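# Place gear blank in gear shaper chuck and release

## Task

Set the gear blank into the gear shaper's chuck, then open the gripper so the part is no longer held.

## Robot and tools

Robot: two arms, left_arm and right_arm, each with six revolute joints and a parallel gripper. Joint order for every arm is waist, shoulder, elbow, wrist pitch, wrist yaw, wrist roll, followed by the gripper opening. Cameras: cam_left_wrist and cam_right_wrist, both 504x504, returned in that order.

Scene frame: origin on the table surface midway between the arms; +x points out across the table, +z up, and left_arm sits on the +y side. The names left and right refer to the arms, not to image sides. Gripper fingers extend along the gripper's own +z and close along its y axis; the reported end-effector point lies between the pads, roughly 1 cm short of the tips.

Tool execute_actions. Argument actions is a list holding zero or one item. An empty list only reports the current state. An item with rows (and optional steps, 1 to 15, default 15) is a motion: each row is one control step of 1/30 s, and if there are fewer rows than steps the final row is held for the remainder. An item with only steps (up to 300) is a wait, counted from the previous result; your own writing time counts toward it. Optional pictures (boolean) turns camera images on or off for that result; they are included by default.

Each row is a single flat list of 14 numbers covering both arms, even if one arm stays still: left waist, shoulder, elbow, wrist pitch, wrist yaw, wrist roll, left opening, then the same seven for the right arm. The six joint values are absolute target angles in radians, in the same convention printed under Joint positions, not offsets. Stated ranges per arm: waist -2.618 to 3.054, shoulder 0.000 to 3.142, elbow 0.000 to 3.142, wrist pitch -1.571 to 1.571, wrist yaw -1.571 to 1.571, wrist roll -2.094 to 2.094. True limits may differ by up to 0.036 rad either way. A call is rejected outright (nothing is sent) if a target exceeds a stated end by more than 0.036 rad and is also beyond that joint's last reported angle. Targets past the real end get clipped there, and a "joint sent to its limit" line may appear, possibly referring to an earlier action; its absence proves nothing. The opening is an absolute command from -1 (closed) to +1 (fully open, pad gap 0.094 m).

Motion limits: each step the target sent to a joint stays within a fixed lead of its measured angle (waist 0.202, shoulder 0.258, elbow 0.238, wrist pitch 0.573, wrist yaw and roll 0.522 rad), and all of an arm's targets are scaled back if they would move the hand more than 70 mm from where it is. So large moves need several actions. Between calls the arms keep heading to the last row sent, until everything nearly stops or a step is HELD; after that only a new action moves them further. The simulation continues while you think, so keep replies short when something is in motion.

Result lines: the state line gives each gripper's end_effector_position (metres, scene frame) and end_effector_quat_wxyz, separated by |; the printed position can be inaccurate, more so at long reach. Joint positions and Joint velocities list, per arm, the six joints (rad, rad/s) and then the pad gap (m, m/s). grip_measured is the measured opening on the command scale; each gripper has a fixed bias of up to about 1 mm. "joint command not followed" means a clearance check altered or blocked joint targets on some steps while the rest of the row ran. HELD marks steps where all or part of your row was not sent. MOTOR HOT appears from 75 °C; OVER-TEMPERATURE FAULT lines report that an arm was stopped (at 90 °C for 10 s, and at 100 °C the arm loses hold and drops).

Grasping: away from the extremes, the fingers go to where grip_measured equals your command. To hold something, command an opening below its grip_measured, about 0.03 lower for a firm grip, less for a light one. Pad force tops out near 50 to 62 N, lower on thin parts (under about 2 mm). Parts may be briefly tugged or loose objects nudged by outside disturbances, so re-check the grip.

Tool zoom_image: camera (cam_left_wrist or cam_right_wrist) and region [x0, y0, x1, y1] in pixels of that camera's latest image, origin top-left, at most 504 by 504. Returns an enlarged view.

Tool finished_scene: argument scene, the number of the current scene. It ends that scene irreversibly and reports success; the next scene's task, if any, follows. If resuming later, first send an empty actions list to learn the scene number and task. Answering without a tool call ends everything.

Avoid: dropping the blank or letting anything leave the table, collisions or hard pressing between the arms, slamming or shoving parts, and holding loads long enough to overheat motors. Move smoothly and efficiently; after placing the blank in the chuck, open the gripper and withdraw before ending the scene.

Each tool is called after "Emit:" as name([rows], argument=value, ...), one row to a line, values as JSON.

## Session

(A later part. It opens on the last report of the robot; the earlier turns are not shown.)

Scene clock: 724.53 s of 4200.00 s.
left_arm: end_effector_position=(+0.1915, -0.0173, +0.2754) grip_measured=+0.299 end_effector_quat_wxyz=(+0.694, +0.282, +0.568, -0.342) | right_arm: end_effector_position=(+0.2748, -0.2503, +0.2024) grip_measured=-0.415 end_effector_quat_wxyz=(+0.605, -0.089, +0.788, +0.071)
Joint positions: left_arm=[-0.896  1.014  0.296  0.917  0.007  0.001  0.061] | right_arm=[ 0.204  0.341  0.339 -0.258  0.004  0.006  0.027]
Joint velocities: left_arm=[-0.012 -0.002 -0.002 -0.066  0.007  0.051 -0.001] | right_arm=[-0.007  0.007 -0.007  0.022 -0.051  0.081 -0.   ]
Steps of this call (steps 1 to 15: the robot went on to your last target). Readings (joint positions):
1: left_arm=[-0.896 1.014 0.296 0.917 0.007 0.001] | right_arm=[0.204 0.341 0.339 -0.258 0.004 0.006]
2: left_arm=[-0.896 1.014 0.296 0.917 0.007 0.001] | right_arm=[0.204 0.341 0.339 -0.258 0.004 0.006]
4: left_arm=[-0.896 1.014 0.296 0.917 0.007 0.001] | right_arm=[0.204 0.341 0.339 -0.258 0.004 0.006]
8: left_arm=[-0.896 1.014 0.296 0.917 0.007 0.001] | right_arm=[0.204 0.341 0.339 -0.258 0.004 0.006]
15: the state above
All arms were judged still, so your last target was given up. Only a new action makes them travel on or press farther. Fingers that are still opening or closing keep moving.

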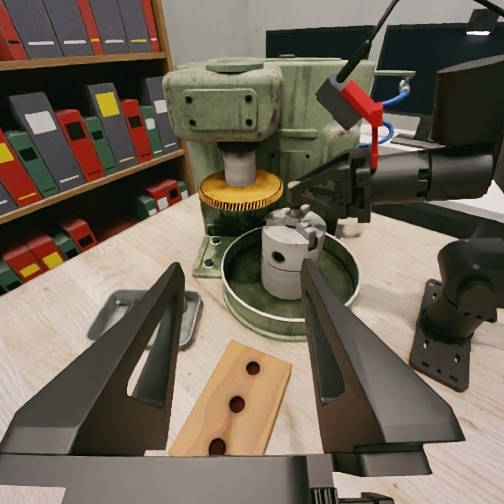

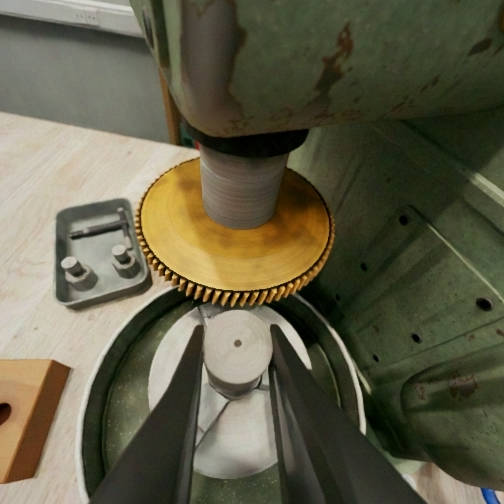

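Emit:
execute_actions([
  {"rows":[[-0.9,1.0,0.3,0.9,0,0,0.3,0.204,0.338,0.331,-0.255,0.0,0,-0.47],[-0.9,1.0,0.3,0.9,0,0,0.3,0.204,0.34,0.331,-0.255,-0.002,0,-0.47],[-0.9,1.0,0.3,0.9,0,0,0.3,0.204,0.342,0.331,-0.255,-0.003,0,-0.47],[-0.9,1.0,0.3,0.9,0,0,0.3,0.204,0.343,0.331,-0.255,-0.004,0,-0.47],[-0.9,1.0,0.3,0.9,0,0,0.3,0.204,0.344,0.331,-0.255,-0.005,0,-0.47],[-0.9,1.0,0.3,0.9,0,0,0.3,0.204,0.345,0.331,-0.255,-0.006,0,-0.47],[-0.9,1.0,0.3,0.9,0,0,0.3,0.204,0.346,0.331,-0.255,-0.007,0,-0.47],[-0.9,1.0,0.3,0.9,0,0,0.3,0.204,0.347,0.331,-0.255,-0.008,0,-0.47],[-0.9,1.0,0.3,0.9,0,0,0.3,0.204,0.348,0.331,-0.255,-0.009,0,-0.47],[-0.9,1.0,0.3,0.9,0,0,0.3,0.204,0.349,0.331,-0.255,-0.01,0,-0.47],[-0.9,1.0,0.3,0.9,0,0,0.3,0.204,0.35,0.331,-0.255,-0.011,0,-0.47],[-0.9,1.0,0.3,0.9,0,0,0.3,0.204,0.351,0.331,-0.255,-0.012,0,-0.47],[-0.9,1.0,0.3,0.9,0,0,0.3,0.204,0.352,0.331,-0.255,-0.012,0,-0.47]]},
], pictures=false)

Emit:
execute_actions([
  {"steps":15},
])

Emit:
zoom_image(camera="cam_left_wrist", region=[250, 170, 330, 240])

Scene clock: 739.63 s of 4200.00 s.
left_arm: end_effector_position=(+0.1915, -0.0173, +0.2754) grip_measured=+0.299 end_effector_quat_wxyz=(+0.694, +0.282, +0.568, -0.342) | right_arm: end_effector_position=(+0.2748, -0.2502, +0.2024) grip_measured=-0.415 end_effector_quat_wxyz=(+0.605, -0.089, +0.788, +0.072)
Joint positions: left_arm=[-0.896  1.014  0.296  0.917  0.007  0.001  0.061] | right_arm=[ 0.204  0.341  0.339 -0.258  0.003  0.006  0.027]
Joint velocities: left_arm=[-0.007  0.017 -0.007 -0.022  0.007 -0.037 -0.   ] | right_arm=[-0.012  0.002 -0.007  0.125 -0.007  0.007 -0.   ]
Steps of this call (steps 1 to 90: nothing new was sent; then 11.60 s passed at rest; steps 91 to 105: all 15 steps of this action). Readings (joint positions):
91: left_arm=[-0.896 1.014 0.296 0.917 0.007 0.001] | right_arm=[0.204 0.341 0.339 -0.258 0.003 0.006]
92: left_arm=[-0.896 1.014 0.296 0.917 0.007 0.001] | right_arm=[0.204 0.341 0.339 -0.258 0.003 0.006]
94: left_arm=[-0.896 1.014 0.296 0.917 0.007 0.001] | right_arm=[0.204 0.341 0.339 -0.258 0.003 0.006]
98: left_arm=[-0.896 1.014 0.296 0.917 0.007 0.001] | right_arm=[0.204 0.341 0.339 -0.258 0.003 0.006]
105: the state above

Scene clock: 740.13 s of 4200.00 s.
left_arm: end_effector_position=(+0.1915, -0.0173, +0.2754) grip_measured=+0.299 end_effector_quat_wxyz=(+0.694, +0.282, +0.568, -0.342) | right_arm: end_effector_position=(+0.2748, -0.2502, +0.2024) grip_measured=-0.415 end_effector_quat_wxyz=(+0.605, -0.089, +0.788, +0.072)
Joint positions: left_arm=[-0.896  1.014  0.296  0.917  0.007  0.001  0.061] | right_arm=[ 0.204  0.341  0.339 -0.258  0.003  0.006  0.027]
Joint velocities: left_arm=[ 0.022 -0.017 -0.007  0.007 -0.007  0.051  0.002] | right_arm=[ 0.022 -0.002 -0.017  0.022 -0.066  0.007 -0.001]
Steps of this call (steps 1 to 15: the robot went on to your last target). Readings (joint positions):
1: left_arm=[-0.896 1.014 0.296 0.917 0.007 0.001] | right_arm=[0.204 0.341 0.339 -0.258 0.003 0.006]
2: left_arm=[-0.896 1.014 0.296 0.917 0.007 0.001] | right_arm=[0.204 0.341 0.339 -0.258 0.003 0.006]
4: left_arm=[-0.896 1.014 0.296 0.917 0.007 0.001] | right_arm=[0.204 0.341 0.339 -0.258 0.003 0.006]
8: left_arm=[-0.896 1.014 0.296 0.917 0.007 0.001] | right_arm=[0.204 0.341 0.339 -0.258 0.003 0.006]
15: the state above
All arms were judged still, so your last target was given up. Only a new action makes them travel on or press farther. Fingers that are still opening or closing keep moving.

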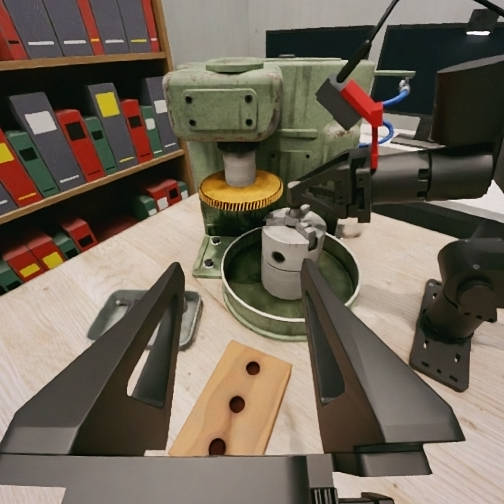

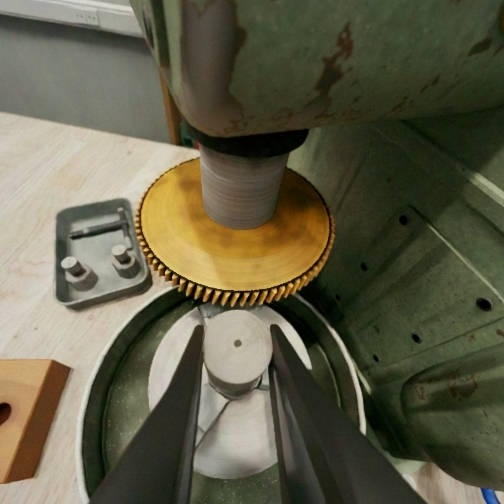

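Region (250, 170, 330, 240) of cam_left_wrist's 504x504 image, scaled by 6.300, with more detail than that image has; it fills the top 441 rows of this view, and the rest is white.

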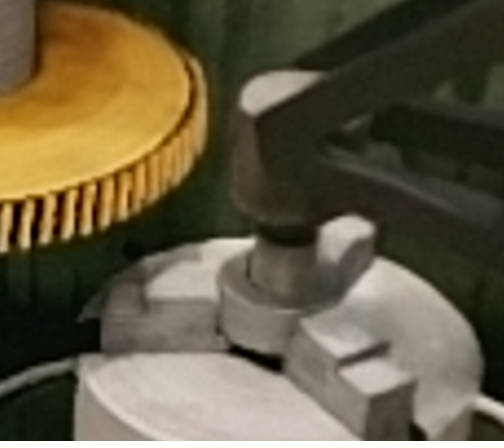

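Emit:
execute_actions([
  {"rows":[[-0.9,1.0,0.3,0.9,0,0,0.3,0.204,0.352,0.339,-0.235,-0.01,0,-0.47],[-0.9,1.0,0.3,0.9,0,0,0.3,0.204,0.352,0.339,-0.22,-0.01,0,-0.47],[-0.9,1.0,0.3,0.9,0,0,0.3,0.204,0.352,0.339,-0.21,-0.01,0,-0.47]]},
], pictures=false)

Emit:
execute_actions([
  {"rows":[[-0.9,1.0,0.3,0.9,0,0,0.3,0.204,0.352,0.335,-0.225,-0.01,0,-0.47],[-0.9,1.0,0.3,0.9,0,0,0.3,0.204,0.352,0.333,-0.235,-0.01,0,-0.47],[-0.9,1.0,0.3,0.9,0,0,0.3,0.204,0.352,0.331,-0.245,-0.01,0,-0.47],[-0.9,1.0,0.3,0.9,0,0,0.3,0.204,0.352,0.331,-0.25,-0.01,0,-0.47]]},
])

Emit:
zoom_image(camera="cam_left_wrist", region=[250, 170, 330, 240])

Scene clock: 750.67 s of 4200.00 s.
left_arm: end_effector_position=(+0.1915, -0.0173, +0.2754) grip_measured=+0.299 end_effector_quat_wxyz=(+0.694, +0.282, +0.568, -0.342) | right_arm: end_effector_position=(+0.2746, -0.2492, +0.2027) grip_measured=-0.415 end_effector_quat_wxyz=(+0.605, -0.090, +0.787, +0.074)
Joint positions: left_arm=[-0.896  1.014  0.296  0.917  0.007  0.001  0.061] | right_arm=[ 0.204  0.341  0.339 -0.257 -0.002  0.006  0.027]
Joint velocities: left_arm=[-0.017 -0.007 -0.002  0.007 -0.051  0.007 -0.001] | right_arm=[-0.002  0.012  0.002 -0.037  0.037  0.007  0.   ]
Steps of this call (steps 1 to 90: nothing new was sent; then 7.03 s passed at rest; steps 91 to 105: all 15 steps of this action). Readings (joint positions):
91: left_arm=[-0.896 1.014 0.296 0.917 0.007 0.001] | right_arm=[0.204 0.341 0.339 -0.258 0.003 0.006]
92: left_arm=[-0.896 1.014 0.296 0.917 0.007 0.001] | right_arm=[0.204 0.341 0.339 -0.258 0.003 0.006]
94: left_arm=[-0.896 1.014 0.296 0.917 0.007 0.001] | right_arm=[0.204 0.341 0.339 -0.257 0.001 0.006]
98: left_arm=[-0.896 1.014 0.296 0.917 0.007 0.001] | right_arm=[0.204 0.341 0.339 -0.257 -0.001 0.006]
105: the state above

Scene clock: 751.17 s of 4200.00 s.
left_arm: end_effector_position=(+0.1915, -0.0173, +0.2754) grip_measured=+0.299 end_effector_quat_wxyz=(+0.694, +0.282, +0.568, -0.342) | right_arm: end_effector_position=(+0.2746, -0.2492, +0.2025) grip_measured=-0.415 end_effector_quat_wxyz=(+0.605, -0.090, +0.788, +0.074)
Joint positions: left_arm=[-0.896  1.014  0.296  0.917  0.007  0.001  0.061] | right_arm=[ 0.204  0.341  0.339 -0.258 -0.002  0.006  0.027]
Joint velocities: left_arm=[ 0.002 -0.022 -0.012 -0.022 -0.037 -0.037 -0.   ] | right_arm=[-0.002 -0.022 -0.002 -0.051 -0.095  0.007 -0.   ]
Steps of this call (steps 1 to 15: all 15 steps of this action). Readings (joint positions):
1: left_arm=[-0.896 1.014 0.296 0.917 0.007 0.001] | right_arm=[0.204 0.341 0.339 -0.257 -0.002 0.006]
2: left_arm=[-0.896 1.014 0.296 0.917 0.007 0.001] | right_arm=[0.204 0.341 0.339 -0.257 -0.002 0.006]
4: left_arm=[-0.896 1.014 0.296 0.917 0.007 0.001] | right_arm=[0.204 0.341 0.339 -0.258 -0.002 0.006]
8: left_arm=[-0.896 1.014 0.296 0.917 0.007 0.001] | right_arm=[0.204 0.341 0.339 -0.258 -0.002 0.006]
15: the state above

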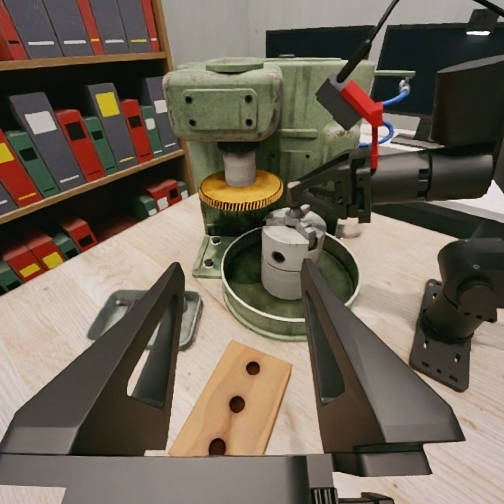

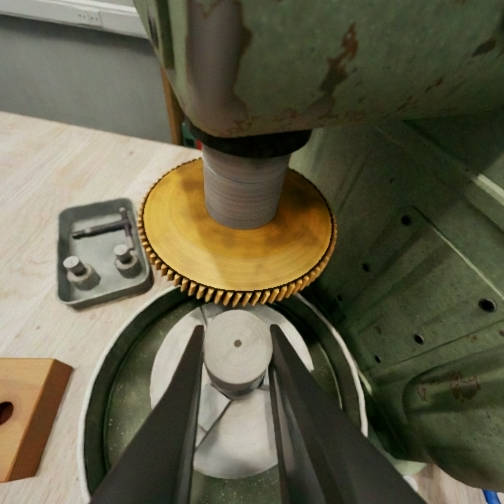

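Region (250, 170, 330, 240) of cam_left_wrist's 504x504 image, scaled by 6.300, with more detail than that image has; it fills the top 441 rows of this view, and the rest is white.

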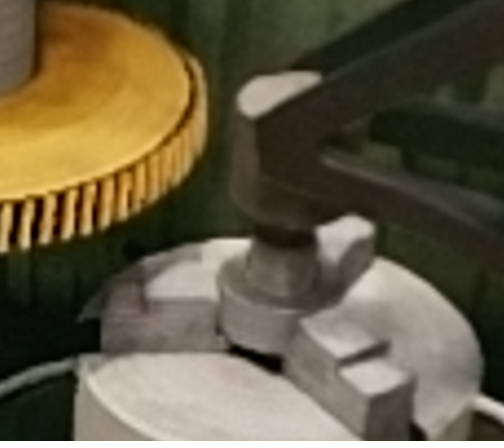

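Now sweep forward slowly under light pressure.

Emit:
execute_actions([
  {"rows":[[-0.9,1.0,0.3,0.9,0,0,0.3,0.204,0.353,0.331,-0.235,-0.004,0,-0.47],[-0.9,1.0,0.3,0.9,0,0,0.3,0.204,0.354,0.331,-0.235,-0.004,0,-0.47],[-0.9,1.0,0.3,0.9,0,0,0.3,0.204,0.355,0.331,-0.235,-0.004,0,-0.47],[-0.9,1.0,0.3,0.9,0,0,0.3,0.204,0.356,0.331,-0.235,-0.004,0,-0.47],[-0.9,1.0,0.3,0.9,0,0,0.3,0.204,0.357,0.331,-0.235,-0.004,0,-0.47],[-0.9,1.0,0.3,0.9,0,0,0.3,0.204,0.358,0.331,-0.235,-0.004,0,-0.47],[-0.9,1.0,0.3,0.9,0,0,0.3,0.204,0.359,0.331,-0.235,-0.004,0,-0.47],[-0.9,1.0,0.3,0.9,0,0,0.3,0.204,0.36,0.331,-0.235,-0.004,0,-0.47],[-0.9,1.0,0.3,0.9,0,0,0.3,0.204,0.361,0.331,-0.235,-0.004,0,-0.47],[-0.9,1.0,0.3,0.9,0,0,0.3,0.204,0.362,0.331,-0.235,-0.004,0,-0.47]]},
], pictures=false)

Emit:
execute_actions([
  {"steps":15},
], pictures=false)

Scene clock: 760.90 s of 4200.00 s.
left_arm: end_effector_position=(+0.1915, -0.0173, +0.2754) grip_measured=+0.299 end_effector_quat_wxyz=(+0.694, +0.282, +0.568, -0.342) | right_arm: end_effector_position=(+0.2758, -0.2489, +0.2022) grip_measured=-0.415 end_effector_quat_wxyz=(+0.604, -0.090, +0.788, +0.074)
Joint positions: left_arm=[-0.896  1.014  0.296  0.917  0.007  0.001  0.061] | right_arm=[ 0.204  0.35   0.339 -0.25  -0.002  0.006  0.027]
Joint velocities: left_arm=[-0.022 -0.012 -0.002  0.081 -0.11  -0.051 -0.001] | right_arm=[ 0.002 -0.012 -0.017 -0.081 -0.081 -0.022 -0.   ]
Steps of this call (steps 1 to 15: the robot went on to your last target; steps 16 to 90: nothing new was sent; then 6.23 s passed at rest; steps 91 to 105: all 15 steps of this action). Readings (joint positions):
91: left_arm=[-0.896 1.014 0.296 0.917 0.007 0.001] | right_arm=[0.204 0.341 0.339 -0.258 -0.002 0.006]
92: left_arm=[-0.896 1.014 0.296 0.917 0.007 0.001] | right_arm=[0.204 0.341 0.339 -0.258 -0.002 0.006]
94: left_arm=[-0.896 1.014 0.296 0.917 0.007 0.001] | right_arm=[0.204 0.341 0.339 -0.258 -0.002 0.006]
98: left_arm=[-0.896 1.014 0.296 0.917 0.007 0.001] | right_arm=[0.204 0.347 0.339 -0.254 -0.002 0.006]
105: the state above

Scene clock: 761.40 s of 4200.00 s.
left_arm: end_effector_position=(+0.1915, -0.0173, +0.2754) grip_measured=+0.299 end_effector_quat_wxyz=(+0.694, +0.282, +0.568, -0.342) | right_arm: end_effector_position=(+0.2758, -0.2489, +0.2022) grip_measured=-0.415 end_effector_quat_wxyz=(+0.604, -0.090, +0.788, +0.074)
Joint positions: left_arm=[-0.896  1.014  0.296  0.917  0.007  0.001  0.061] | right_arm=[ 0.204  0.35   0.339 -0.25  -0.002  0.006  0.027]
Joint velocities: left_arm=[-0.017 -0.002 -0.007 -0.007 -0.007  0.022 -0.   ] | right_arm=[-0.022  0.002 -0.022  0.007  0.007 -0.022  0.001]
Steps of this call (steps 1 to 15: the robot went on to your last target). Readings (joint positions):
1: left_arm=[-0.896 1.014 0.296 0.917 0.007 0.001] | right_arm=[0.204 0.350 0.339 -0.250 -0.002 0.006]
2: left_arm=[-0.896 1.014 0.296 0.917 0.007 0.001] | right_arm=[0.204 0.350 0.339 -0.250 -0.002 0.006]
4: left_arm=[-0.896 1.014 0.296 0.917 0.007 0.001] | right_arm=[0.204 0.350 0.339 -0.250 -0.002 0.006]
8: left_arm=[-0.896 1.014 0.296 0.917 0.007 0.001] | right_arm=[0.204 0.350 0.339 -0.250 -0.002 0.006]
15: the state above
All arms were judged still, so your last target was given up. Only a new action makes them travel on or press farther. Fingers that are still opening or closing keep moving.

Emit:
execute_actions([
  {"rows":[[-0.9,1.0,0.3,0.9,0,0,0.3,0.204,0.355,0.331,-0.25,-0.004,0,-0.47],[-0.9,1.0,0.3,0.9,0,0,0.3,0.204,0.355,0.331,-0.26,-0.004,0,-0.47]]},
])

Emit:
zoom_image(camera="cam_left_wrist", region=[270, 190, 320, 230])

Scene clock: 764.67 s of 4200.00 s.
left_arm: end_effector_position=(+0.1915, -0.0173, +0.2754) grip_measured=+0.299 end_effector_quat_wxyz=(+0.694, +0.282, +0.568, -0.342) | right_arm: end_effector_position=(+0.2758, -0.2489, +0.2022) grip_measured=-0.415 end_effector_quat_wxyz=(+0.604, -0.090, +0.788, +0.074)
Joint positions: left_arm=[-0.896  1.014  0.296  0.917  0.007  0.001  0.061] | right_arm=[ 0.204  0.35   0.339 -0.25  -0.002  0.006  0.027]
Joint velocities: left_arm=[ 0.007 -0.027 -0.017 -0.051 -0.066  0.022 -0.   ] | right_arm=[ 0.007 -0.022  0.017 -0.007  0.022 -0.007 -0.   ]
Steps of this call (steps 1 to 83: nothing new was sent; steps 84 to 98: all 15 steps of this action). Readings (joint positions):
84: left_arm=[-0.896 1.014 0.296 0.917 0.007 0.001] | right_arm=[0.204 0.350 0.339 -0.250 -0.002 0.006]
85: left_arm=[-0.896 1.014 0.296 0.917 0.007 0.001] | right_arm=[0.204 0.350 0.339 -0.250 -0.002 0.006]
87: left_arm=[-0.896 1.014 0.296 0.917 0.007 0.001] | right_arm=[0.204 0.350 0.339 -0.250 -0.002 0.006]
91: left_arm=[-0.896 1.014 0.296 0.917 0.007 0.001] | right_arm=[0.204 0.350 0.339 -0.250 -0.002 0.006]
98: the state above

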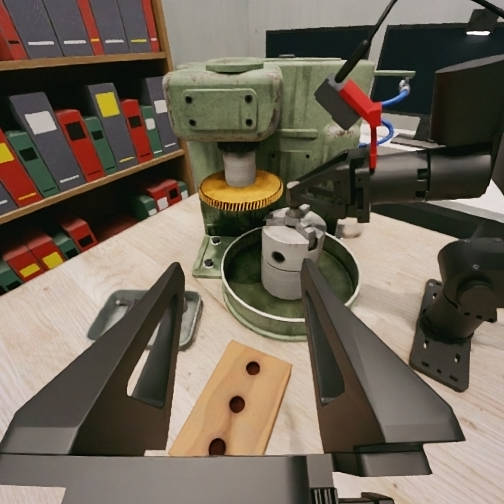

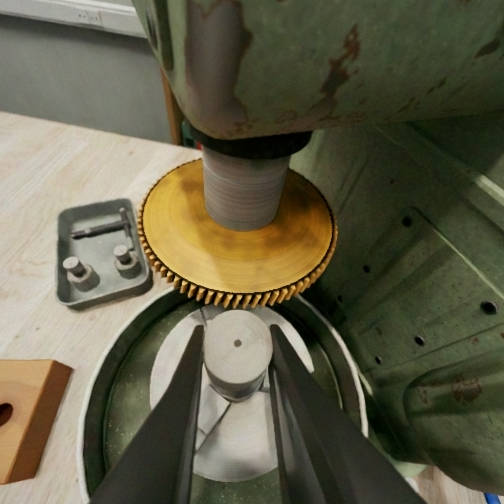

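Region (270, 190, 320, 230) of cam_left_wrist's 504x504 image, scaled by 10.080, with more detail than that image has; it fills the top 403 rows of this view, and the rest is white.

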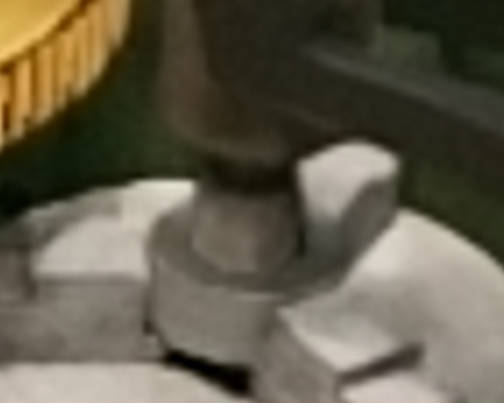

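Emit:
execute_actions([
  {"rows":[[-0.9,1.0,0.3,0.9,0,0,0.3,0.204,0.332,0.331,-0.265,-0.012,0,-0.47],[-0.9,1.0,0.3,0.9,0,0,0.3,0.204,0.331,0.331,-0.265,-0.012,0,-0.47],[-0.9,1.0,0.3,0.9,0,0,0.3,0.204,0.33,0.331,-0.265,-0.012,0,-0.47],[-0.9,1.0,0.3,0.9,0,0,0.3,0.204,0.329,0.331,-0.265,-0.012,0,-0.47],[-0.9,1.0,0.3,0.9,0,0,0.3,0.204,0.328,0.331,-0.265,-0.012,0,-0.47],[-0.9,1.0,0.3,0.9,0,0,0.3,0.204,0.3275,0.331,-0.265,-0.012,0,-0.47],[-0.9,1.0,0.3,0.9,0,0,0.3,0.204,0.327,0.331,-0.265,-0.012,0,-0.47],[-0.9,1.0,0.3,0.9,0,0,0.3,0.204,0.3265,0.331,-0.265,-0.012,0,-0.47],[-0.9,1.0,0.3,0.9,0,0,0.3,0.204,0.326,0.331,-0.265,-0.012,0,-0.47],[-0.9,1.0,0.3,0.9,0,0,0.3,0.204,0.3255,0.331,-0.265,-0.012,0,-0.47],[-0.9,1.0,0.3,0.9,0,0,0.3,0.204,0.325,0.331,-0.265,-0.012,0,-0.47],[-0.9,1.0,0.3,0.9,0,0,0.3,0.204,0.3245,0.331,-0.265,-0.012,0,-0.47],[-0.9,1.0,0.3,0.9,0,0,0.3,0.204,0.324,0.331,-0.265,-0.012,0,-0.47],[-0.9,1.0,0.3,0.9,0,0,0.3,0.204,0.3235,0.331,-0.265,-0.012,0,-0.47],[-0.9,1.0,0.3,0.9,0,0,0.3,0.204,0.323,0.331,-0.265,-0.012,0,-0.47]]},
], pictures=false)

Emit:
execute_actions([
  {"steps":15},
], pictures=false)

Scene clock: 779.70 s of 4200.00 s.
left_arm: end_effector_position=(+0.1915, -0.0173, +0.2754) grip_measured=+0.299 end_effector_quat_wxyz=(+0.694, +0.282, +0.568, -0.342) | right_arm: end_effector_position=(+0.2758, -0.2489, +0.2021) grip_measured=-0.415 end_effector_quat_wxyz=(+0.604, -0.090, +0.788, +0.074)
Joint positions: left_arm=[-0.896  1.014  0.296  0.917  0.007  0.001  0.061] | right_arm=[ 0.204  0.35   0.339 -0.25  -0.002  0.006  0.027]
Joint velocities: left_arm=[ 0.002 -0.007 -0.007  0.007  0.007 -0.022 -0.001] | right_arm=[-0.012 -0.002  0.002 -0.007  0.022  0.037  0.   ]
Steps of this call (steps 1 to 15: the robot went on to your last target; steps 16 to 90: nothing new was sent; then 11.53 s passed at rest; steps 91 to 105: all 15 steps of this action). Readings (joint positions):
91: left_arm=[-0.896 1.014 0.296 0.917 0.007 0.001] | right_arm=[0.204 0.350 0.339 -0.250 -0.002 0.006]
92: left_arm=[-0.896 1.014 0.296 0.917 0.007 0.001] | right_arm=[0.204 0.350 0.339 -0.250 -0.002 0.006]
94: left_arm=[-0.896 1.014 0.296 0.917 0.007 0.001] | right_arm=[0.204 0.350 0.339 -0.250 -0.002 0.006]
98: left_arm=[-0.896 1.014 0.296 0.917 0.007 0.001] | right_arm=[0.204 0.350 0.339 -0.250 -0.002 0.006]
105: the state above

Scene clock: 780.20 s of 4200.00 s.
left_arm: end_effector_position=(+0.1915, -0.0173, +0.2754) grip_measured=+0.299 end_effector_quat_wxyz=(+0.694, +0.282, +0.568, -0.342) | right_arm: end_effector_position=(+0.2758, -0.2489, +0.2021) grip_measured=-0.415 end_effector_quat_wxyz=(+0.604, -0.090, +0.788, +0.074)
Joint positions: left_arm=[-0.896  1.014  0.296  0.917  0.007  0.001  0.061] | right_arm=[ 0.204  0.35   0.339 -0.25  -0.002  0.006  0.027]
Joint velocities: left_arm=[-0.022 -0.007 -0.012 -0.022  0.007 -0.007  0.   ] | right_arm=[-0.002 -0.002  0.002  0.037 -0.007 -0.066 -0.001]
Steps of this call (steps 1 to 15: the robot went on to your last target). Readings (joint positions):
1: left_arm=[-0.896 1.014 0.296 0.917 0.007 0.001] | right_arm=[0.204 0.350 0.339 -0.250 -0.002 0.006]
2: left_arm=[-0.896 1.014 0.296 0.917 0.007 0.001] | right_arm=[0.204 0.350 0.339 -0.250 -0.002 0.006]
4: left_arm=[-0.896 1.014 0.296 0.917 0.007 0.001] | right_arm=[0.204 0.350 0.339 -0.250 -0.002 0.006]
8: left_arm=[-0.896 1.014 0.296 0.917 0.007 0.001] | right_arm=[0.204 0.350 0.339 -0.250 -0.002 0.006]
15: the state above
All arms were judged still, so your last target was given up. Only a new action makes them travel on or press farther. Fingers that are still opening or closing keep moving.

Emit:
execute_actions([
  {"rows":[[-0.9,1.0,0.3,0.9,0,0,0.3,0.204,0.34,0.352,-0.265,-0.012,0,-0.47],[-0.9,1.0,0.3,0.9,0,0,0.3,0.204,0.34,0.354,-0.265,-0.012,0,-0.47],[-0.9,1.0,0.3,0.9,0,0,0.3,0.204,0.34,0.356,-0.265,-0.012,0,-0.47],[-0.9,1.0,0.3,0.9,0,0,0.3,0.204,0.34,0.357,-0.265,-0.012,0,-0.47],[-0.9,1.0,0.3,0.9,0,0,0.3,0.204,0.34,0.358,-0.265,-0.012,0,-0.47],[-0.9,1.0,0.3,0.9,0,0,0.3,0.204,0.34,0.359,-0.265,-0.012,0,-0.47],[-0.9,1.0,0.3,0.9,0,0,0.3,0.204,0.34,0.36,-0.265,-0.012,0,-0.47],[-0.9,1.0,0.3,0.9,0,0,0.3,0.204,0.34,0.361,-0.265,-0.012,0,-0.47],[-0.9,1.0,0.3,0.9,0,0,0.3,0.204,0.34,0.362,-0.265,-0.012,0,-0.47],[-0.9,1.0,0.3,0.9,0,0,0.3,0.204,0.34,0.363,-0.265,-0.012,0,-0.47],[-0.9,1.0,0.3,0.9,0,0,0.3,0.204,0.34,0.364,-0.265,-0.012,0,-0.47],[-0.9,1.0,0.3,0.9,0,0,0.3,0.204,0.34,0.365,-0.265,-0.012,0,-0.47],[-0.9,1.0,0.3,0.9,0,0,0.3,0.204,0.34,0.366,-0.265,-0.012,0,-0.47],[-0.9,1.0,0.3,0.9,0,0,0.3,0.204,0.34,0.367,-0.265,-0.012,0,-0.47],[-0.9,1.0,0.3,0.9,0,0,0.3,0.204,0.34,0.368,-0.265,-0.012,0,-0.47]]},
], pictures=false)

Emit:
execute_actions([
  {"steps":15},
], pictures=false)

Scene clock: 797.00 s of 4200.00 s.
left_arm: end_effector_position=(+0.1915, -0.0173, +0.2754) grip_measured=+0.299 end_effector_quat_wxyz=(+0.694, +0.282, +0.568, -0.342) | right_arm: end_effector_position=(+0.2758, -0.2489, +0.2021) grip_measured=-0.415 end_effector_quat_wxyz=(+0.604, -0.090, +0.788, +0.074)
Joint positions: left_arm=[-0.896  1.014  0.296  0.917  0.007  0.001  0.061] | right_arm=[ 0.204  0.35   0.339 -0.25  -0.002  0.006  0.027]
Joint velocities: left_arm=[ 0.002 -0.007 -0.017  0.022  0.037 -0.066 -0.   ] | right_arm=[-0.027  0.017 -0.002  0.022 -0.095 -0.066 -0.   ]
Steps of this call (steps 1 to 90: nothing new was sent; then 13.30 s passed at rest; steps 91 to 105: all 15 steps of this action). Readings (joint positions):
91: left_arm=[-0.896 1.014 0.296 0.917 0.007 0.001] | right_arm=[0.204 0.350 0.339 -0.250 -0.002 0.006]
92: left_arm=[-0.896 1.014 0.296 0.917 0.007 0.001] | right_arm=[0.204 0.350 0.339 -0.250 -0.002 0.006]
94: left_arm=[-0.896 1.014 0.296 0.917 0.007 0.001] | right_arm=[0.204 0.350 0.339 -0.250 -0.002 0.006]
98: left_arm=[-0.896 1.014 0.296 0.917 0.007 0.001] | right_arm=[0.204 0.350 0.339 -0.250 -0.002 0.006]
105: the state above

Scene clock: 797.50 s of 4200.00 s.
left_arm: end_effector_position=(+0.1915, -0.0173, +0.2754) grip_measured=+0.299 end_effector_quat_wxyz=(+0.694, +0.282, +0.568, -0.342) | right_arm: end_effector_position=(+0.2758, -0.2489, +0.2021) grip_measured=-0.415 end_effector_quat_wxyz=(+0.604, -0.090, +0.788, +0.074)
Joint positions: left_arm=[-0.896  1.014  0.296  0.917  0.007  0.001  0.061] | right_arm=[ 0.204  0.35   0.339 -0.25  -0.002  0.006  0.027]
Joint velocities: left_arm=[ 0.012 -0.007  0.002  0.007  0.007  0.007  0.001] | right_arm=[-0.002 -0.017 -0.007 -0.007 -0.037  0.007  0.   ]
Steps of this call (steps 1 to 15: the robot went on to your last target). Readings (joint positions):
1: left_arm=[-0.896 1.014 0.296 0.917 0.007 0.001] | right_arm=[0.204 0.350 0.339 -0.250 -0.002 0.006]
2: left_arm=[-0.896 1.014 0.296 0.917 0.007 0.001] | right_arm=[0.204 0.350 0.339 -0.250 -0.002 0.006]
4: left_arm=[-0.896 1.014 0.296 0.917 0.007 0.001] | right_arm=[0.204 0.350 0.339 -0.250 -0.002 0.006]
8: left_arm=[-0.896 1.014 0.296 0.917 0.007 0.001] | right_arm=[0.204 0.350 0.339 -0.250 -0.002 0.006]
15: the state above
All arms were judged still, so your last target was given up. Only a new action makes them travel on or press farther. Fingers that are still opening or closing keep moving.

Use a short pulse to break stiction.

Emit:
execute_actions([
  {"rows":[[-0.9,1.0,0.3,0.9,0,0,0.3,0.204,0.34,0.38,-0.265,-0.012,0,-0.47],[-0.9,1.0,0.3,0.9,0,0,0.3,0.204,0.34,0.38,-0.265,-0.012,0,-0.47],[-0.9,1.0,0.3,0.9,0,0,0.3,0.204,0.34,0.36,-0.265,-0.012,0,-0.47]]},
], pictures=false)

Scene clock: 801.03 s of 4200.00 s.
left_arm: end_effector_position=(+0.1915, -0.0173, +0.2754) grip_measured=+0.299 end_effector_quat_wxyz=(+0.694, +0.282, +0.568, -0.342) | right_arm: end_effector_position=(+0.2752, -0.2490, +0.2022) grip_measured=-0.415 end_effector_quat_wxyz=(+0.603, -0.091, +0.789, +0.074)
Joint positions: left_arm=[-0.896  1.014  0.296  0.917  0.007  0.001  0.061] | right_arm=[ 0.204  0.35   0.344 -0.259 -0.003  0.006  0.027]
Joint velocities: left_arm=[ 0.017 -0.002 -0.007  0.007 -0.037 -0.051 -0.001] | right_arm=[ 0.002 -0.002 -0.002  0.007 -0.007 -0.066  0.   ]
Steps of this call (steps 1 to 90: nothing new was sent; then 0.03 s passed at rest; steps 91 to 105: all 15 steps of this action). Readings (joint positions):
91: left_arm=[-0.896 1.014 0.296 0.917 0.007 0.001] | right_arm=[0.204 0.350 0.341 -0.253 -0.002 0.006]
92: left_arm=[-0.896 1.014 0.296 0.917 0.007 0.001] | right_arm=[0.204 0.350 0.344 -0.258 -0.003 0.006]
94: left_arm=[-0.896 1.014 0.296 0.917 0.007 0.001] | right_arm=[0.204 0.350 0.344 -0.259 -0.003 0.006]
98: left_arm=[-0.896 1.014 0.296 0.917 0.007 0.001] | right_arm=[0.204 0.350 0.344 -0.259 -0.003 0.006]
105: the state above

Now sweep yaw leftwards slowly.

Emit:
execute_actions([
  {"rows":[[-0.9,1.0,0.3,0.9,0,0,0.3,0.204,0.34,0.345,-0.265,-0.014,0,-0.47],[-0.9,1.0,0.3,0.9,0,0,0.3,0.204,0.34,0.345,-0.265,-0.015,0,-0.47],[-0.9,1.0,0.3,0.9,0,0,0.3,0.204,0.34,0.345,-0.265,-0.016,0,-0.47],[-0.9,1.0,0.3,0.9,0,0,0.3,0.204,0.34,0.345,-0.265,-0.017,0,-0.47],[-0.9,1.0,0.3,0.9,0,0,0.3,0.204,0.34,0.345,-0.265,-0.018,0,-0.47],[-0.9,1.0,0.3,0.9,0,0,0.3,0.204,0.34,0.345,-0.265,-0.019,0,-0.47],[-0.9,1.0,0.3,0.9,0,0,0.3,0.204,0.34,0.345,-0.265,-0.02,0,-0.47],[-0.9,1.0,0.3,0.9,0,0,0.3,0.204,0.34,0.345,-0.265,-0.021,0,-0.47],[-0.9,1.0,0.3,0.9,0,0,0.3,0.204,0.34,0.345,-0.265,-0.022,0,-0.47],[-0.9,1.0,0.3,0.9,0,0,0.3,0.204,0.34,0.345,-0.265,-0.023,0,-0.47],[-0.9,1.0,0.3,0.9,0,0,0.3,0.204,0.34,0.345,-0.265,-0.024,0,-0.47],[-0.9,1.0,0.3,0.9,0,0,0.3,0.204,0.34,0.345,-0.265,-0.025,0,-0.47],[-0.9,1.0,0.3,0.9,0,0,0.3,0.204,0.34,0.345,-0.265,-0.026,0,-0.47]]},
], pictures=false)

Emit:
execute_actions([
  {"steps":15},
])

Emit:
zoom_image(camera="cam_left_wrist", region=[270, 190, 320, 230])

Scene clock: 813.70 s of 4200.00 s.
left_arm: end_effector_position=(+0.1915, -0.0173, +0.2754) grip_measured=+0.299 end_effector_quat_wxyz=(+0.694, +0.282, +0.568, -0.342) | right_arm: end_effector_position=(+0.2751, -0.2482, +0.2022) grip_measured=-0.415 end_effector_quat_wxyz=(+0.602, -0.092, +0.789, +0.075)
Joint positions: left_arm=[-0.896  1.014  0.296  0.917  0.007  0.001  0.061] | right_arm=[ 0.204  0.35   0.344 -0.259 -0.007  0.006  0.027]
Joint velocities: left_arm=[-0.017  0.007  0.002 -0.022 -0.051  0.081  0.001] | right_arm=[ 0.007  0.002 -0.027  0.022  0.007 -0.007  0.   ]
Steps of this call (steps 1 to 15: the robot went on to your last target; steps 16 to 90: nothing new was sent; then 9.17 s passed at rest; steps 91 to 105: all 15 steps of this action). Readings (joint positions):
91: left_arm=[-0.896 1.014 0.296 0.917 0.007 0.001] | right_arm=[0.204 0.350 0.344 -0.259 -0.003 0.006]
92: left_arm=[-0.896 1.014 0.296 0.917 0.007 0.001] | right_arm=[0.204 0.350 0.344 -0.259 -0.003 0.006]
94: left_arm=[-0.896 1.014 0.296 0.917 0.007 0.001] | right_arm=[0.204 0.350 0.344 -0.259 -0.003 0.006]
98: left_arm=[-0.896 1.014 0.296 0.917 0.007 0.001] | right_arm=[0.204 0.350 0.344 -0.259 -0.004 0.006]
105: the state above

Scene clock: 814.20 s of 4200.00 s.
left_arm: end_effector_position=(+0.1915, -0.0173, +0.2754) grip_measured=+0.299 end_effector_quat_wxyz=(+0.694, +0.282, +0.568, -0.342) | right_arm: end_effector_position=(+0.2750, -0.2478, +0.2022) grip_measured=-0.415 end_effector_quat_wxyz=(+0.602, -0.093, +0.789, +0.076)
Joint positions: left_arm=[-0.896  1.014  0.296  0.917  0.007  0.001  0.061] | right_arm=[ 0.204  0.35   0.344 -0.259 -0.01   0.006  0.027]
Joint velocities: left_arm=[-0.007 -0.002  0.007 -0.037  0.007  0.007  0.   ] | right_arm=[-0.012 -0.017 -0.002 -0.051  0.037 -0.037 -0.   ]
Steps of this call (steps 1 to 15: the robot went on to your last target). Readings (joint positions):
1: left_arm=[-0.896 1.014 0.296 0.917 0.007 0.001] | right_arm=[0.204 0.350 0.344 -0.259 -0.008 0.006]
2: left_arm=[-0.896 1.014 0.296 0.917 0.007 0.001] | right_arm=[0.204 0.350 0.344 -0.259 -0.008 0.006]
4: left_arm=[-0.896 1.014 0.296 0.917 0.007 0.001] | right_arm=[0.204 0.350 0.344 -0.259 -0.009 0.006]
8: left_arm=[-0.896 1.014 0.296 0.917 0.007 0.001] | right_arm=[0.204 0.350 0.344 -0.259 -0.009 0.006]
15: the state above
All arms were judged still, so your last target was given up. Only a new action makes them travel on or press farther. Fingers that are still opening or closing keep moving.

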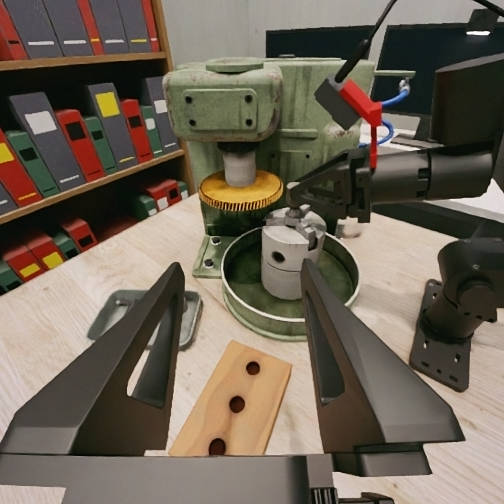

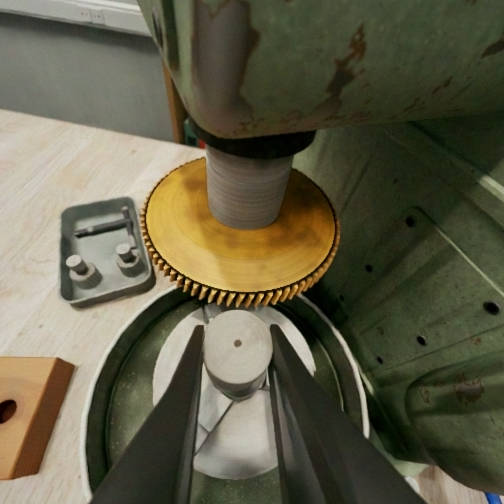

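Region (270, 190, 320, 230) of cam_left_wrist's 504x504 image, scaled by 10.080, with more detail than that image has; it fills the top 403 rows of this view, and the rest is white.

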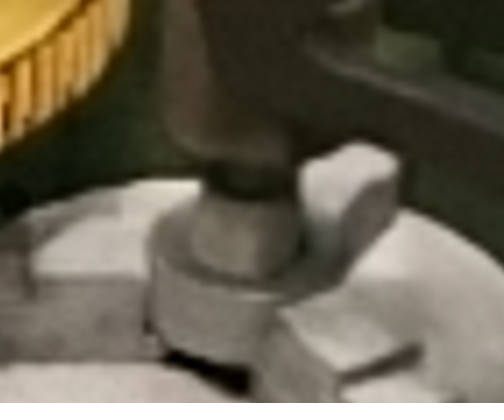

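Emit:
execute_actions([
  {"rows":[[-0.9,1.0,0.3,0.9,0,0,0.3,0.204,0.34,0.345,-0.265,0.006,0,-0.47],[-0.9,1.0,0.3,0.9,0,0,0.3,0.204,0.34,0.345,-0.265,0.008,0,-0.47],[-0.9,1.0,0.3,0.9,0,0,0.3,0.204,0.34,0.345,-0.265,0.01,0,-0.47],[-0.9,1.0,0.3,0.9,0,0,0.3,0.204,0.34,0.345,-0.265,0.012,0,-0.47],[-0.9,1.0,0.3,0.9,0,0,0.3,0.204,0.34,0.345,-0.265,0.013,0,-0.47],[-0.9,1.0,0.3,0.9,0,0,0.3,0.204,0.34,0.345,-0.265,0.014,0,-0.47],[-0.9,1.0,0.3,0.9,0,0,0.3,0.204,0.34,0.345,-0.265,0.015,0,-0.47],[-0.9,1.0,0.3,0.9,0,0,0.3,0.204,0.34,0.345,-0.265,0.016,0,-0.47],[-0.9,1.0,0.3,0.9,0,0,0.3,0.204,0.34,0.345,-0.265,0.017,0,-0.47],[-0.9,1.0,0.3,0.9,0,0,0.3,0.204,0.34,0.345,-0.265,0.018,0,-0.47],[-0.9,1.0,0.3,0.9,0,0,0.3,0.204,0.34,0.345,-0.265,0.019,0,-0.47],[-0.9,1.0,0.3,0.9,0,0,0.3,0.204,0.34,0.345,-0.265,0.02,0,-0.47],[-0.9,1.0,0.3,0.9,0,0,0.3,0.204,0.34,0.345,-0.265,0.021,0,-0.47]]},
], pictures=false)

Emit:
execute_actions([
  {"steps":20},
])

Emit:
zoom_image(camera="cam_left_wrist", region=[270, 190, 320, 230])

Scene clock: 825.93 s of 4200.00 s.
left_arm: end_effector_position=(+0.1915, -0.0173, +0.2754) grip_measured=+0.299 end_effector_quat_wxyz=(+0.694, +0.282, +0.568, -0.342) | right_arm: end_effector_position=(+0.2755, -0.2500, +0.2022) grip_measured=-0.415 end_effector_quat_wxyz=(+0.603, -0.089, +0.790, +0.071)
Joint positions: left_arm=[-0.896  1.014  0.296  0.917  0.007  0.001  0.061] | right_arm=[ 0.204  0.35   0.344 -0.259  0.003  0.006  0.027]
Joint velocities: left_arm=[ 0.012 -0.022  0.007 -0.081  0.022  0.022 -0.   ] | right_arm=[-0.017  0.002 -0.002 -0.051  0.022  0.007 -0.001]
Steps of this call (steps 1 to 90: nothing new was sent; then 8.23 s passed at rest; steps 91 to 105: all 15 steps of this action). Readings (joint positions):
91: left_arm=[-0.896 1.014 0.296 0.917 0.007 0.001] | right_arm=[0.204 0.350 0.344 -0.259 -0.009 0.006]
92: left_arm=[-0.896 1.014 0.296 0.917 0.007 0.001] | right_arm=[0.204 0.350 0.344 -0.259 -0.009 0.006]
94: left_arm=[-0.896 1.014 0.296 0.917 0.007 0.001] | right_arm=[0.204 0.350 0.344 -0.259 -0.008 0.006]
98: left_arm=[-0.896 1.014 0.296 0.917 0.007 0.001] | right_arm=[0.204 0.350 0.344 -0.259 -0.004 0.006]
105: the state above

Scene clock: 826.60 s of 4200.00 s.
left_arm: end_effector_position=(+0.1915, -0.0173, +0.2754) grip_measured=+0.299 end_effector_quat_wxyz=(+0.694, +0.282, +0.568, -0.342) | right_arm: end_effector_position=(+0.2756, -0.2514, +0.2014) grip_measured=-0.415 end_effector_quat_wxyz=(+0.602, -0.087, +0.791, +0.068)
Joint positions: left_arm=[-0.896  1.014  0.296  0.917  0.007  0.001  0.061] | right_arm=[ 0.204  0.35   0.344 -0.262  0.011  0.006  0.027]
Joint velocities: left_arm=[ 0.007 -0.002 -0.002  0.007  0.051  0.007 -0.001] | right_arm=[ 0.017 -0.002 -0.012  0.095  0.007  0.066 -0.   ]
Steps of this call (steps 1 to 15: the robot went on to your last target; steps 16 to 20: nothing new was sent). Readings (joint positions):
1: left_arm=[-0.896 1.014 0.296 0.917 0.007 0.001] | right_arm=[0.204 0.350 0.344 -0.259 0.004 0.006]
2: left_arm=[-0.896 1.014 0.296 0.917 0.007 0.001] | right_arm=[0.204 0.350 0.344 -0.259 0.004 0.006]
4: left_arm=[-0.896 1.014 0.296 0.917 0.007 0.001] | right_arm=[0.204 0.350 0.344 -0.261 0.008 0.006]
8: left_arm=[-0.896 1.014 0.296 0.917 0.007 0.001] | right_arm=[0.204 0.350 0.344 -0.262 0.011 0.006]
20: the state above
All arms were judged still, so your last target was given up. Only a new action makes them travel on or press farther. Fingers that are still opening or closing keep moving.

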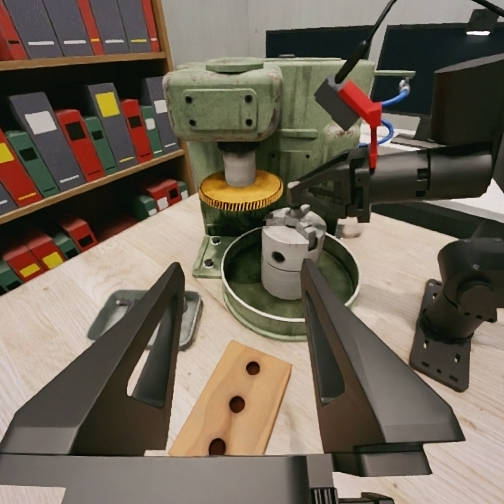

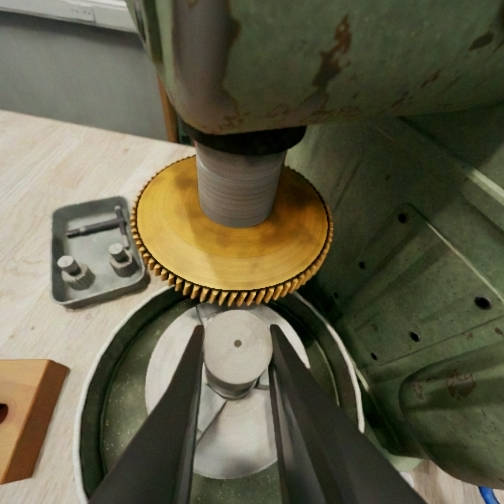

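Region (270, 190, 320, 230) of cam_left_wrist's 504x504 image, scaled by 10.080, with more detail than that image has; it fills the top 403 rows of this view, and the rest is white.

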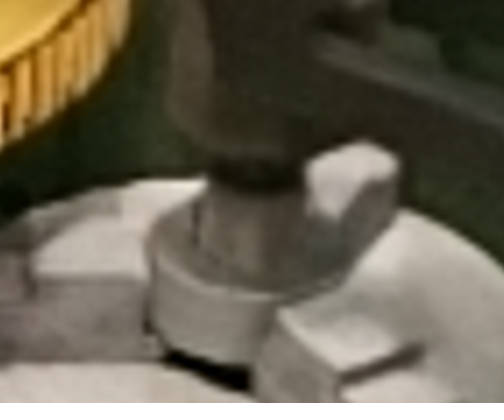

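Emit:
execute_actions([
  {"rows":[[-0.9,1.0,0.3,0.9,0,0,0.3,0.204,0.358,0.345,-0.265,0.02,0,-0.47],[-0.9,1.0,0.3,0.9,0,0,0.3,0.204,0.36,0.345,-0.265,0.02,0,-0.47],[-0.9,1.0,0.3,0.9,0,0,0.3,0.204,0.361,0.345,-0.265,0.02,0,-0.47],[-0.9,1.0,0.3,0.9,0,0,0.3,0.204,0.362,0.345,-0.265,0.02,0,-0.47],[-0.9,1.0,0.3,0.9,0,0,0.3,0.204,0.363,0.345,-0.265,0.02,0,-0.47],[-0.9,1.0,0.3,0.9,0,0,0.3,0.204,0.364,0.345,-0.265,0.02,0,-0.47],[-0.9,1.0,0.3,0.9,0,0,0.3,0.204,0.365,0.345,-0.265,0.02,0,-0.47],[-0.9,1.0,0.3,0.9,0,0,0.3,0.204,0.366,0.345,-0.265,0.02,0,-0.47],[-0.9,1.0,0.3,0.9,0,0,0.3,0.204,0.367,0.345,-0.265,0.02,0,-0.47],[-0.9,1.0,0.3,0.9,0,0,0.3,0.204,0.368,0.345,-0.265,0.02,0,-0.47],[-0.9,1.0,0.3,0.9,0,0,0.3,0.204,0.369,0.345,-0.265,0.02,0,-0.47],[-0.9,1.0,0.3,0.9,0,0,0.3,0.204,0.37,0.345,-0.265,0.02,0,-0.47]]},
], pictures=false)

Emit:
execute_actions([
  {"steps":20},
], pictures=false)

Scene clock: 839.00 s of 4200.00 s.
left_arm: end_effector_position=(+0.1915, -0.0173, +0.2754) grip_measured=+0.299 end_effector_quat_wxyz=(+0.694, +0.282, +0.568, -0.342) | right_arm: end_effector_position=(+0.2763, -0.2512, +0.1973) grip_measured=-0.415 end_effector_quat_wxyz=(+0.595, -0.087, +0.796, +0.067)
Joint positions: left_arm=[-0.896  1.014  0.296  0.917  0.007  0.001  0.061] | right_arm=[ 0.204  0.363  0.344 -0.267  0.011  0.006  0.027]
Joint velocities: left_arm=[ 0.007 -0.007  0.002  0.081 -0.022 -0.007 -0.001] | right_arm=[ 0.002 -0.002 -0.002  0.022 -0.007  0.007  0.   ]
Steps of this call (steps 1 to 90: nothing new was sent; then 8.90 s passed at rest; steps 91 to 105: all 15 steps of this action). Readings (joint positions):
91: left_arm=[-0.896 1.014 0.296 0.917 0.007 0.001] | right_arm=[0.204 0.350 0.344 -0.262 0.011 0.006]
92: left_arm=[-0.896 1.014 0.296 0.917 0.007 0.001] | right_arm=[0.204 0.350 0.344 -0.262 0.011 0.006]
94: left_arm=[-0.896 1.014 0.296 0.917 0.007 0.001] | right_arm=[0.204 0.350 0.344 -0.262 0.011 0.006]
98: left_arm=[-0.896 1.014 0.296 0.917 0.007 0.001] | right_arm=[0.204 0.350 0.344 -0.262 0.011 0.006]
105: the state above

Scene clock: 839.67 s of 4200.00 s.
left_arm: end_effector_position=(+0.1915, -0.0173, +0.2754) grip_measured=+0.299 end_effector_quat_wxyz=(+0.694, +0.282, +0.568, -0.342) | right_arm: end_effector_position=(+0.2763, -0.2512, +0.1971) grip_measured=-0.415 end_effector_quat_wxyz=(+0.595, -0.087, +0.796, +0.067)
Joint positions: left_arm=[-0.896  1.014  0.296  0.917  0.007  0.001  0.061] | right_arm=[ 0.204  0.364  0.344 -0.267  0.011  0.006  0.027]
Joint velocities: left_arm=[ 0.007  0.027 -0.022 -0.11   0.007 -0.007 -0.   ] | right_arm=[ 0.012  0.007  0.022  0.037  0.007 -0.066 -0.   ]
Steps of this call (steps 1 to 15: the robot went on to your last target; steps 16 to 20: nothing new was sent). Readings (joint positions):
1: left_arm=[-0.896 1.014 0.296 0.917 0.007 0.001] | right_arm=[0.204 0.364 0.344 -0.267 0.011 0.006]
2: left_arm=[-0.896 1.014 0.296 0.917 0.007 0.001] | right_arm=[0.204 0.364 0.344 -0.267 0.011 0.006]
4: left_arm=[-0.896 1.014 0.296 0.917 0.007 0.001] | right_arm=[0.204 0.364 0.344 -0.267 0.011 0.006]
8: left_arm=[-0.896 1.014 0.296 0.917 0.007 0.001] | right_arm=[0.204 0.364 0.344 -0.267 0.011 0.006]
20: the state above
All arms were judged still, so your last target was given up. Only a new action makes them travel on or press farther. Fingers that are still opening or closing keep moving.

Emit:
execute_actions([
  {"rows":[[-0.9,1.0,0.3,0.9,0,0,0.3,0.204,0.345,0.338,-0.235,0.011,0,-0.47],[-0.9,1.0,0.3,0.9,0,0,0.3,0.204,0.34,0.335,-0.232,0.011,0,-0.47],[-0.9,1.0,0.3,0.9,0,0,0.3,0.204,0.338,0.332,-0.229,0.011,0,-0.47],[-0.9,1.0,0.3,0.9,0,0,0.3,0.204,0.336,0.329,-0.226,0.011,0,-0.47],[-0.9,1.0,0.3,0.9,0,0,0.3,0.204,0.335,0.326,-0.223,0.011,0,-0.47],[-0.9,1.0,0.3,0.9,0,0,0.3,0.204,0.334,0.323,-0.22,0.011,0,-0.47],[-0.9,1.0,0.3,0.9,0,0,0.3,0.204,0.333,0.32,-0.217,0.011,0,-0.47],[-0.9,1.0,0.3,0.9,0,0,0.3,0.204,0.332,0.317,-0.214,0.011,0,-0.47],[-0.9,1.0,0.3,0.9,0,0,0.3,0.204,0.331,0.314,-0.211,0.011,0,-0.47],[-0.9,1.0,0.3,0.9,0,0,0.3,0.204,0.33,0.311,-0.208,0.011,0,-0.47],[-0.9,1.0,0.3,0.9,0,0,0.3,0.204,0.329,0.308,-0.205,0.011,0,-0.47],[-0.9,1.0,0.3,0.9,0,0,0.3,0.204,0.328,0.305,-0.203,0.011,0,-0.47],[-0.9,1.0,0.3,0.9,0,0,0.3,0.204,0.327,0.302,-0.2,0.011,0,-0.47]]},
], pictures=false)

Emit:
execute_actions([
  {"steps":20},
])

Emit:
zoom_image(camera="cam_left_wrist", region=[250, 170, 330, 240])

Scene clock: 856.17 s of 4200.00 s.
left_arm: end_effector_position=(+0.1915, -0.0173, +0.2754) grip_measured=+0.299 end_effector_quat_wxyz=(+0.694, +0.282, +0.568, -0.342) | right_arm: end_effector_position=(+0.2767, -0.2511, +0.1886) grip_measured=-0.415 end_effector_quat_wxyz=(+0.595, -0.087, +0.796, +0.067)
Joint positions: left_arm=[-0.896  1.014  0.296  0.917  0.007  0.001  0.061] | right_arm=[ 0.204  0.354  0.309 -0.242  0.011  0.006  0.027]
Joint velocities: left_arm=[ 0.007 -0.017  0.002 -0.066 -0.007  0.066 -0.   ] | right_arm=[-0.012 -0.002 -0.056  0.051 -0.037 -0.037 -0.   ]
Steps of this call (steps 1 to 90: nothing new was sent; then 13.00 s passed at rest; steps 91 to 105: all 15 steps of this action). Readings (joint positions):
91: left_arm=[-0.896 1.014 0.296 0.917 0.007 0.001] | right_arm=[0.204 0.364 0.344 -0.267 0.011 0.006]
92: left_arm=[-0.896 1.014 0.296 0.917 0.007 0.001] | right_arm=[0.204 0.364 0.344 -0.266 0.011 0.006]
94: left_arm=[-0.896 1.014 0.296 0.917 0.007 0.001] | right_arm=[0.204 0.364 0.342 -0.265 0.011 0.006]
98: left_arm=[-0.896 1.014 0.296 0.917 0.007 0.001] | right_arm=[0.204 0.364 0.329 -0.257 0.011 0.006]
105: the state above

Scene clock: 856.83 s of 4200.00 s.
left_arm: end_effector_position=(+0.1915, -0.0173, +0.2754) grip_measured=+0.299 end_effector_quat_wxyz=(+0.694, +0.282, +0.568, -0.342) | right_arm: end_effector_position=(+0.2767, -0.2511, +0.1880) grip_measured=-0.415 end_effector_quat_wxyz=(+0.595, -0.088, +0.796, +0.067)
Joint positions: left_arm=[-0.896  1.014  0.296  0.917  0.007  0.001  0.061] | right_arm=[ 0.204  0.354  0.307 -0.241  0.011  0.006  0.027]
Joint velocities: left_arm=[ 0.007 -0.022  0.007  0.051 -0.007  0.022 -0.001] | right_arm=[-0.002  0.002  0.027  0.007 -0.081 -0.007  0.   ]
Steps of this call (steps 1 to 15: the robot went on to your last target; steps 16 to 20: nothing new was sent). Readings (joint positions):
1: left_arm=[-0.896 1.014 0.296 0.917 0.007 0.001] | right_arm=[0.204 0.354 0.307 -0.242 0.011 0.006]
2: left_arm=[-0.896 1.014 0.296 0.917 0.007 0.001] | right_arm=[0.204 0.354 0.307 -0.241 0.011 0.006]
4: left_arm=[-0.896 1.014 0.296 0.917 0.007 0.001] | right_arm=[0.204 0.354 0.307 -0.241 0.011 0.006]
8: left_arm=[-0.896 1.014 0.296 0.917 0.007 0.001] | right_arm=[0.204 0.354 0.307 -0.241 0.011 0.006]
20: the state above
All arms were judged still, so your last target was given up. Only a new action makes them travel on or press farther. Fingers that are still opening or closing keep moving.

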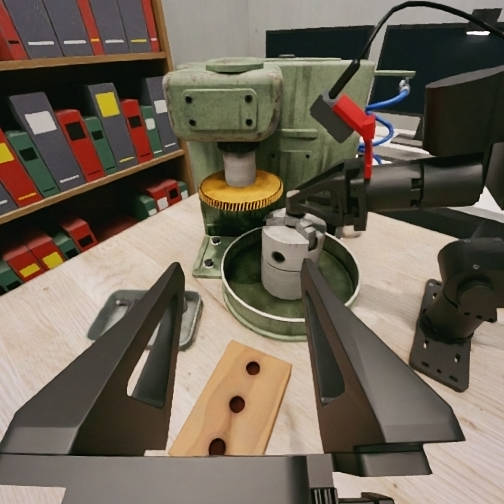

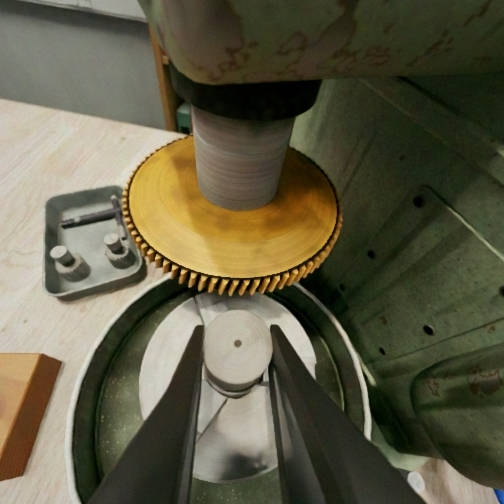

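Region (250, 170, 330, 240) of cam_left_wrist's 504x504 image, scaled by 6.300, with more detail than that image has; it fills the top 441 rows of this view, and the rest is white.

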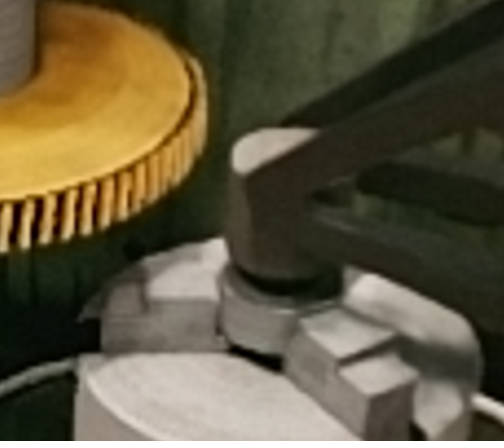

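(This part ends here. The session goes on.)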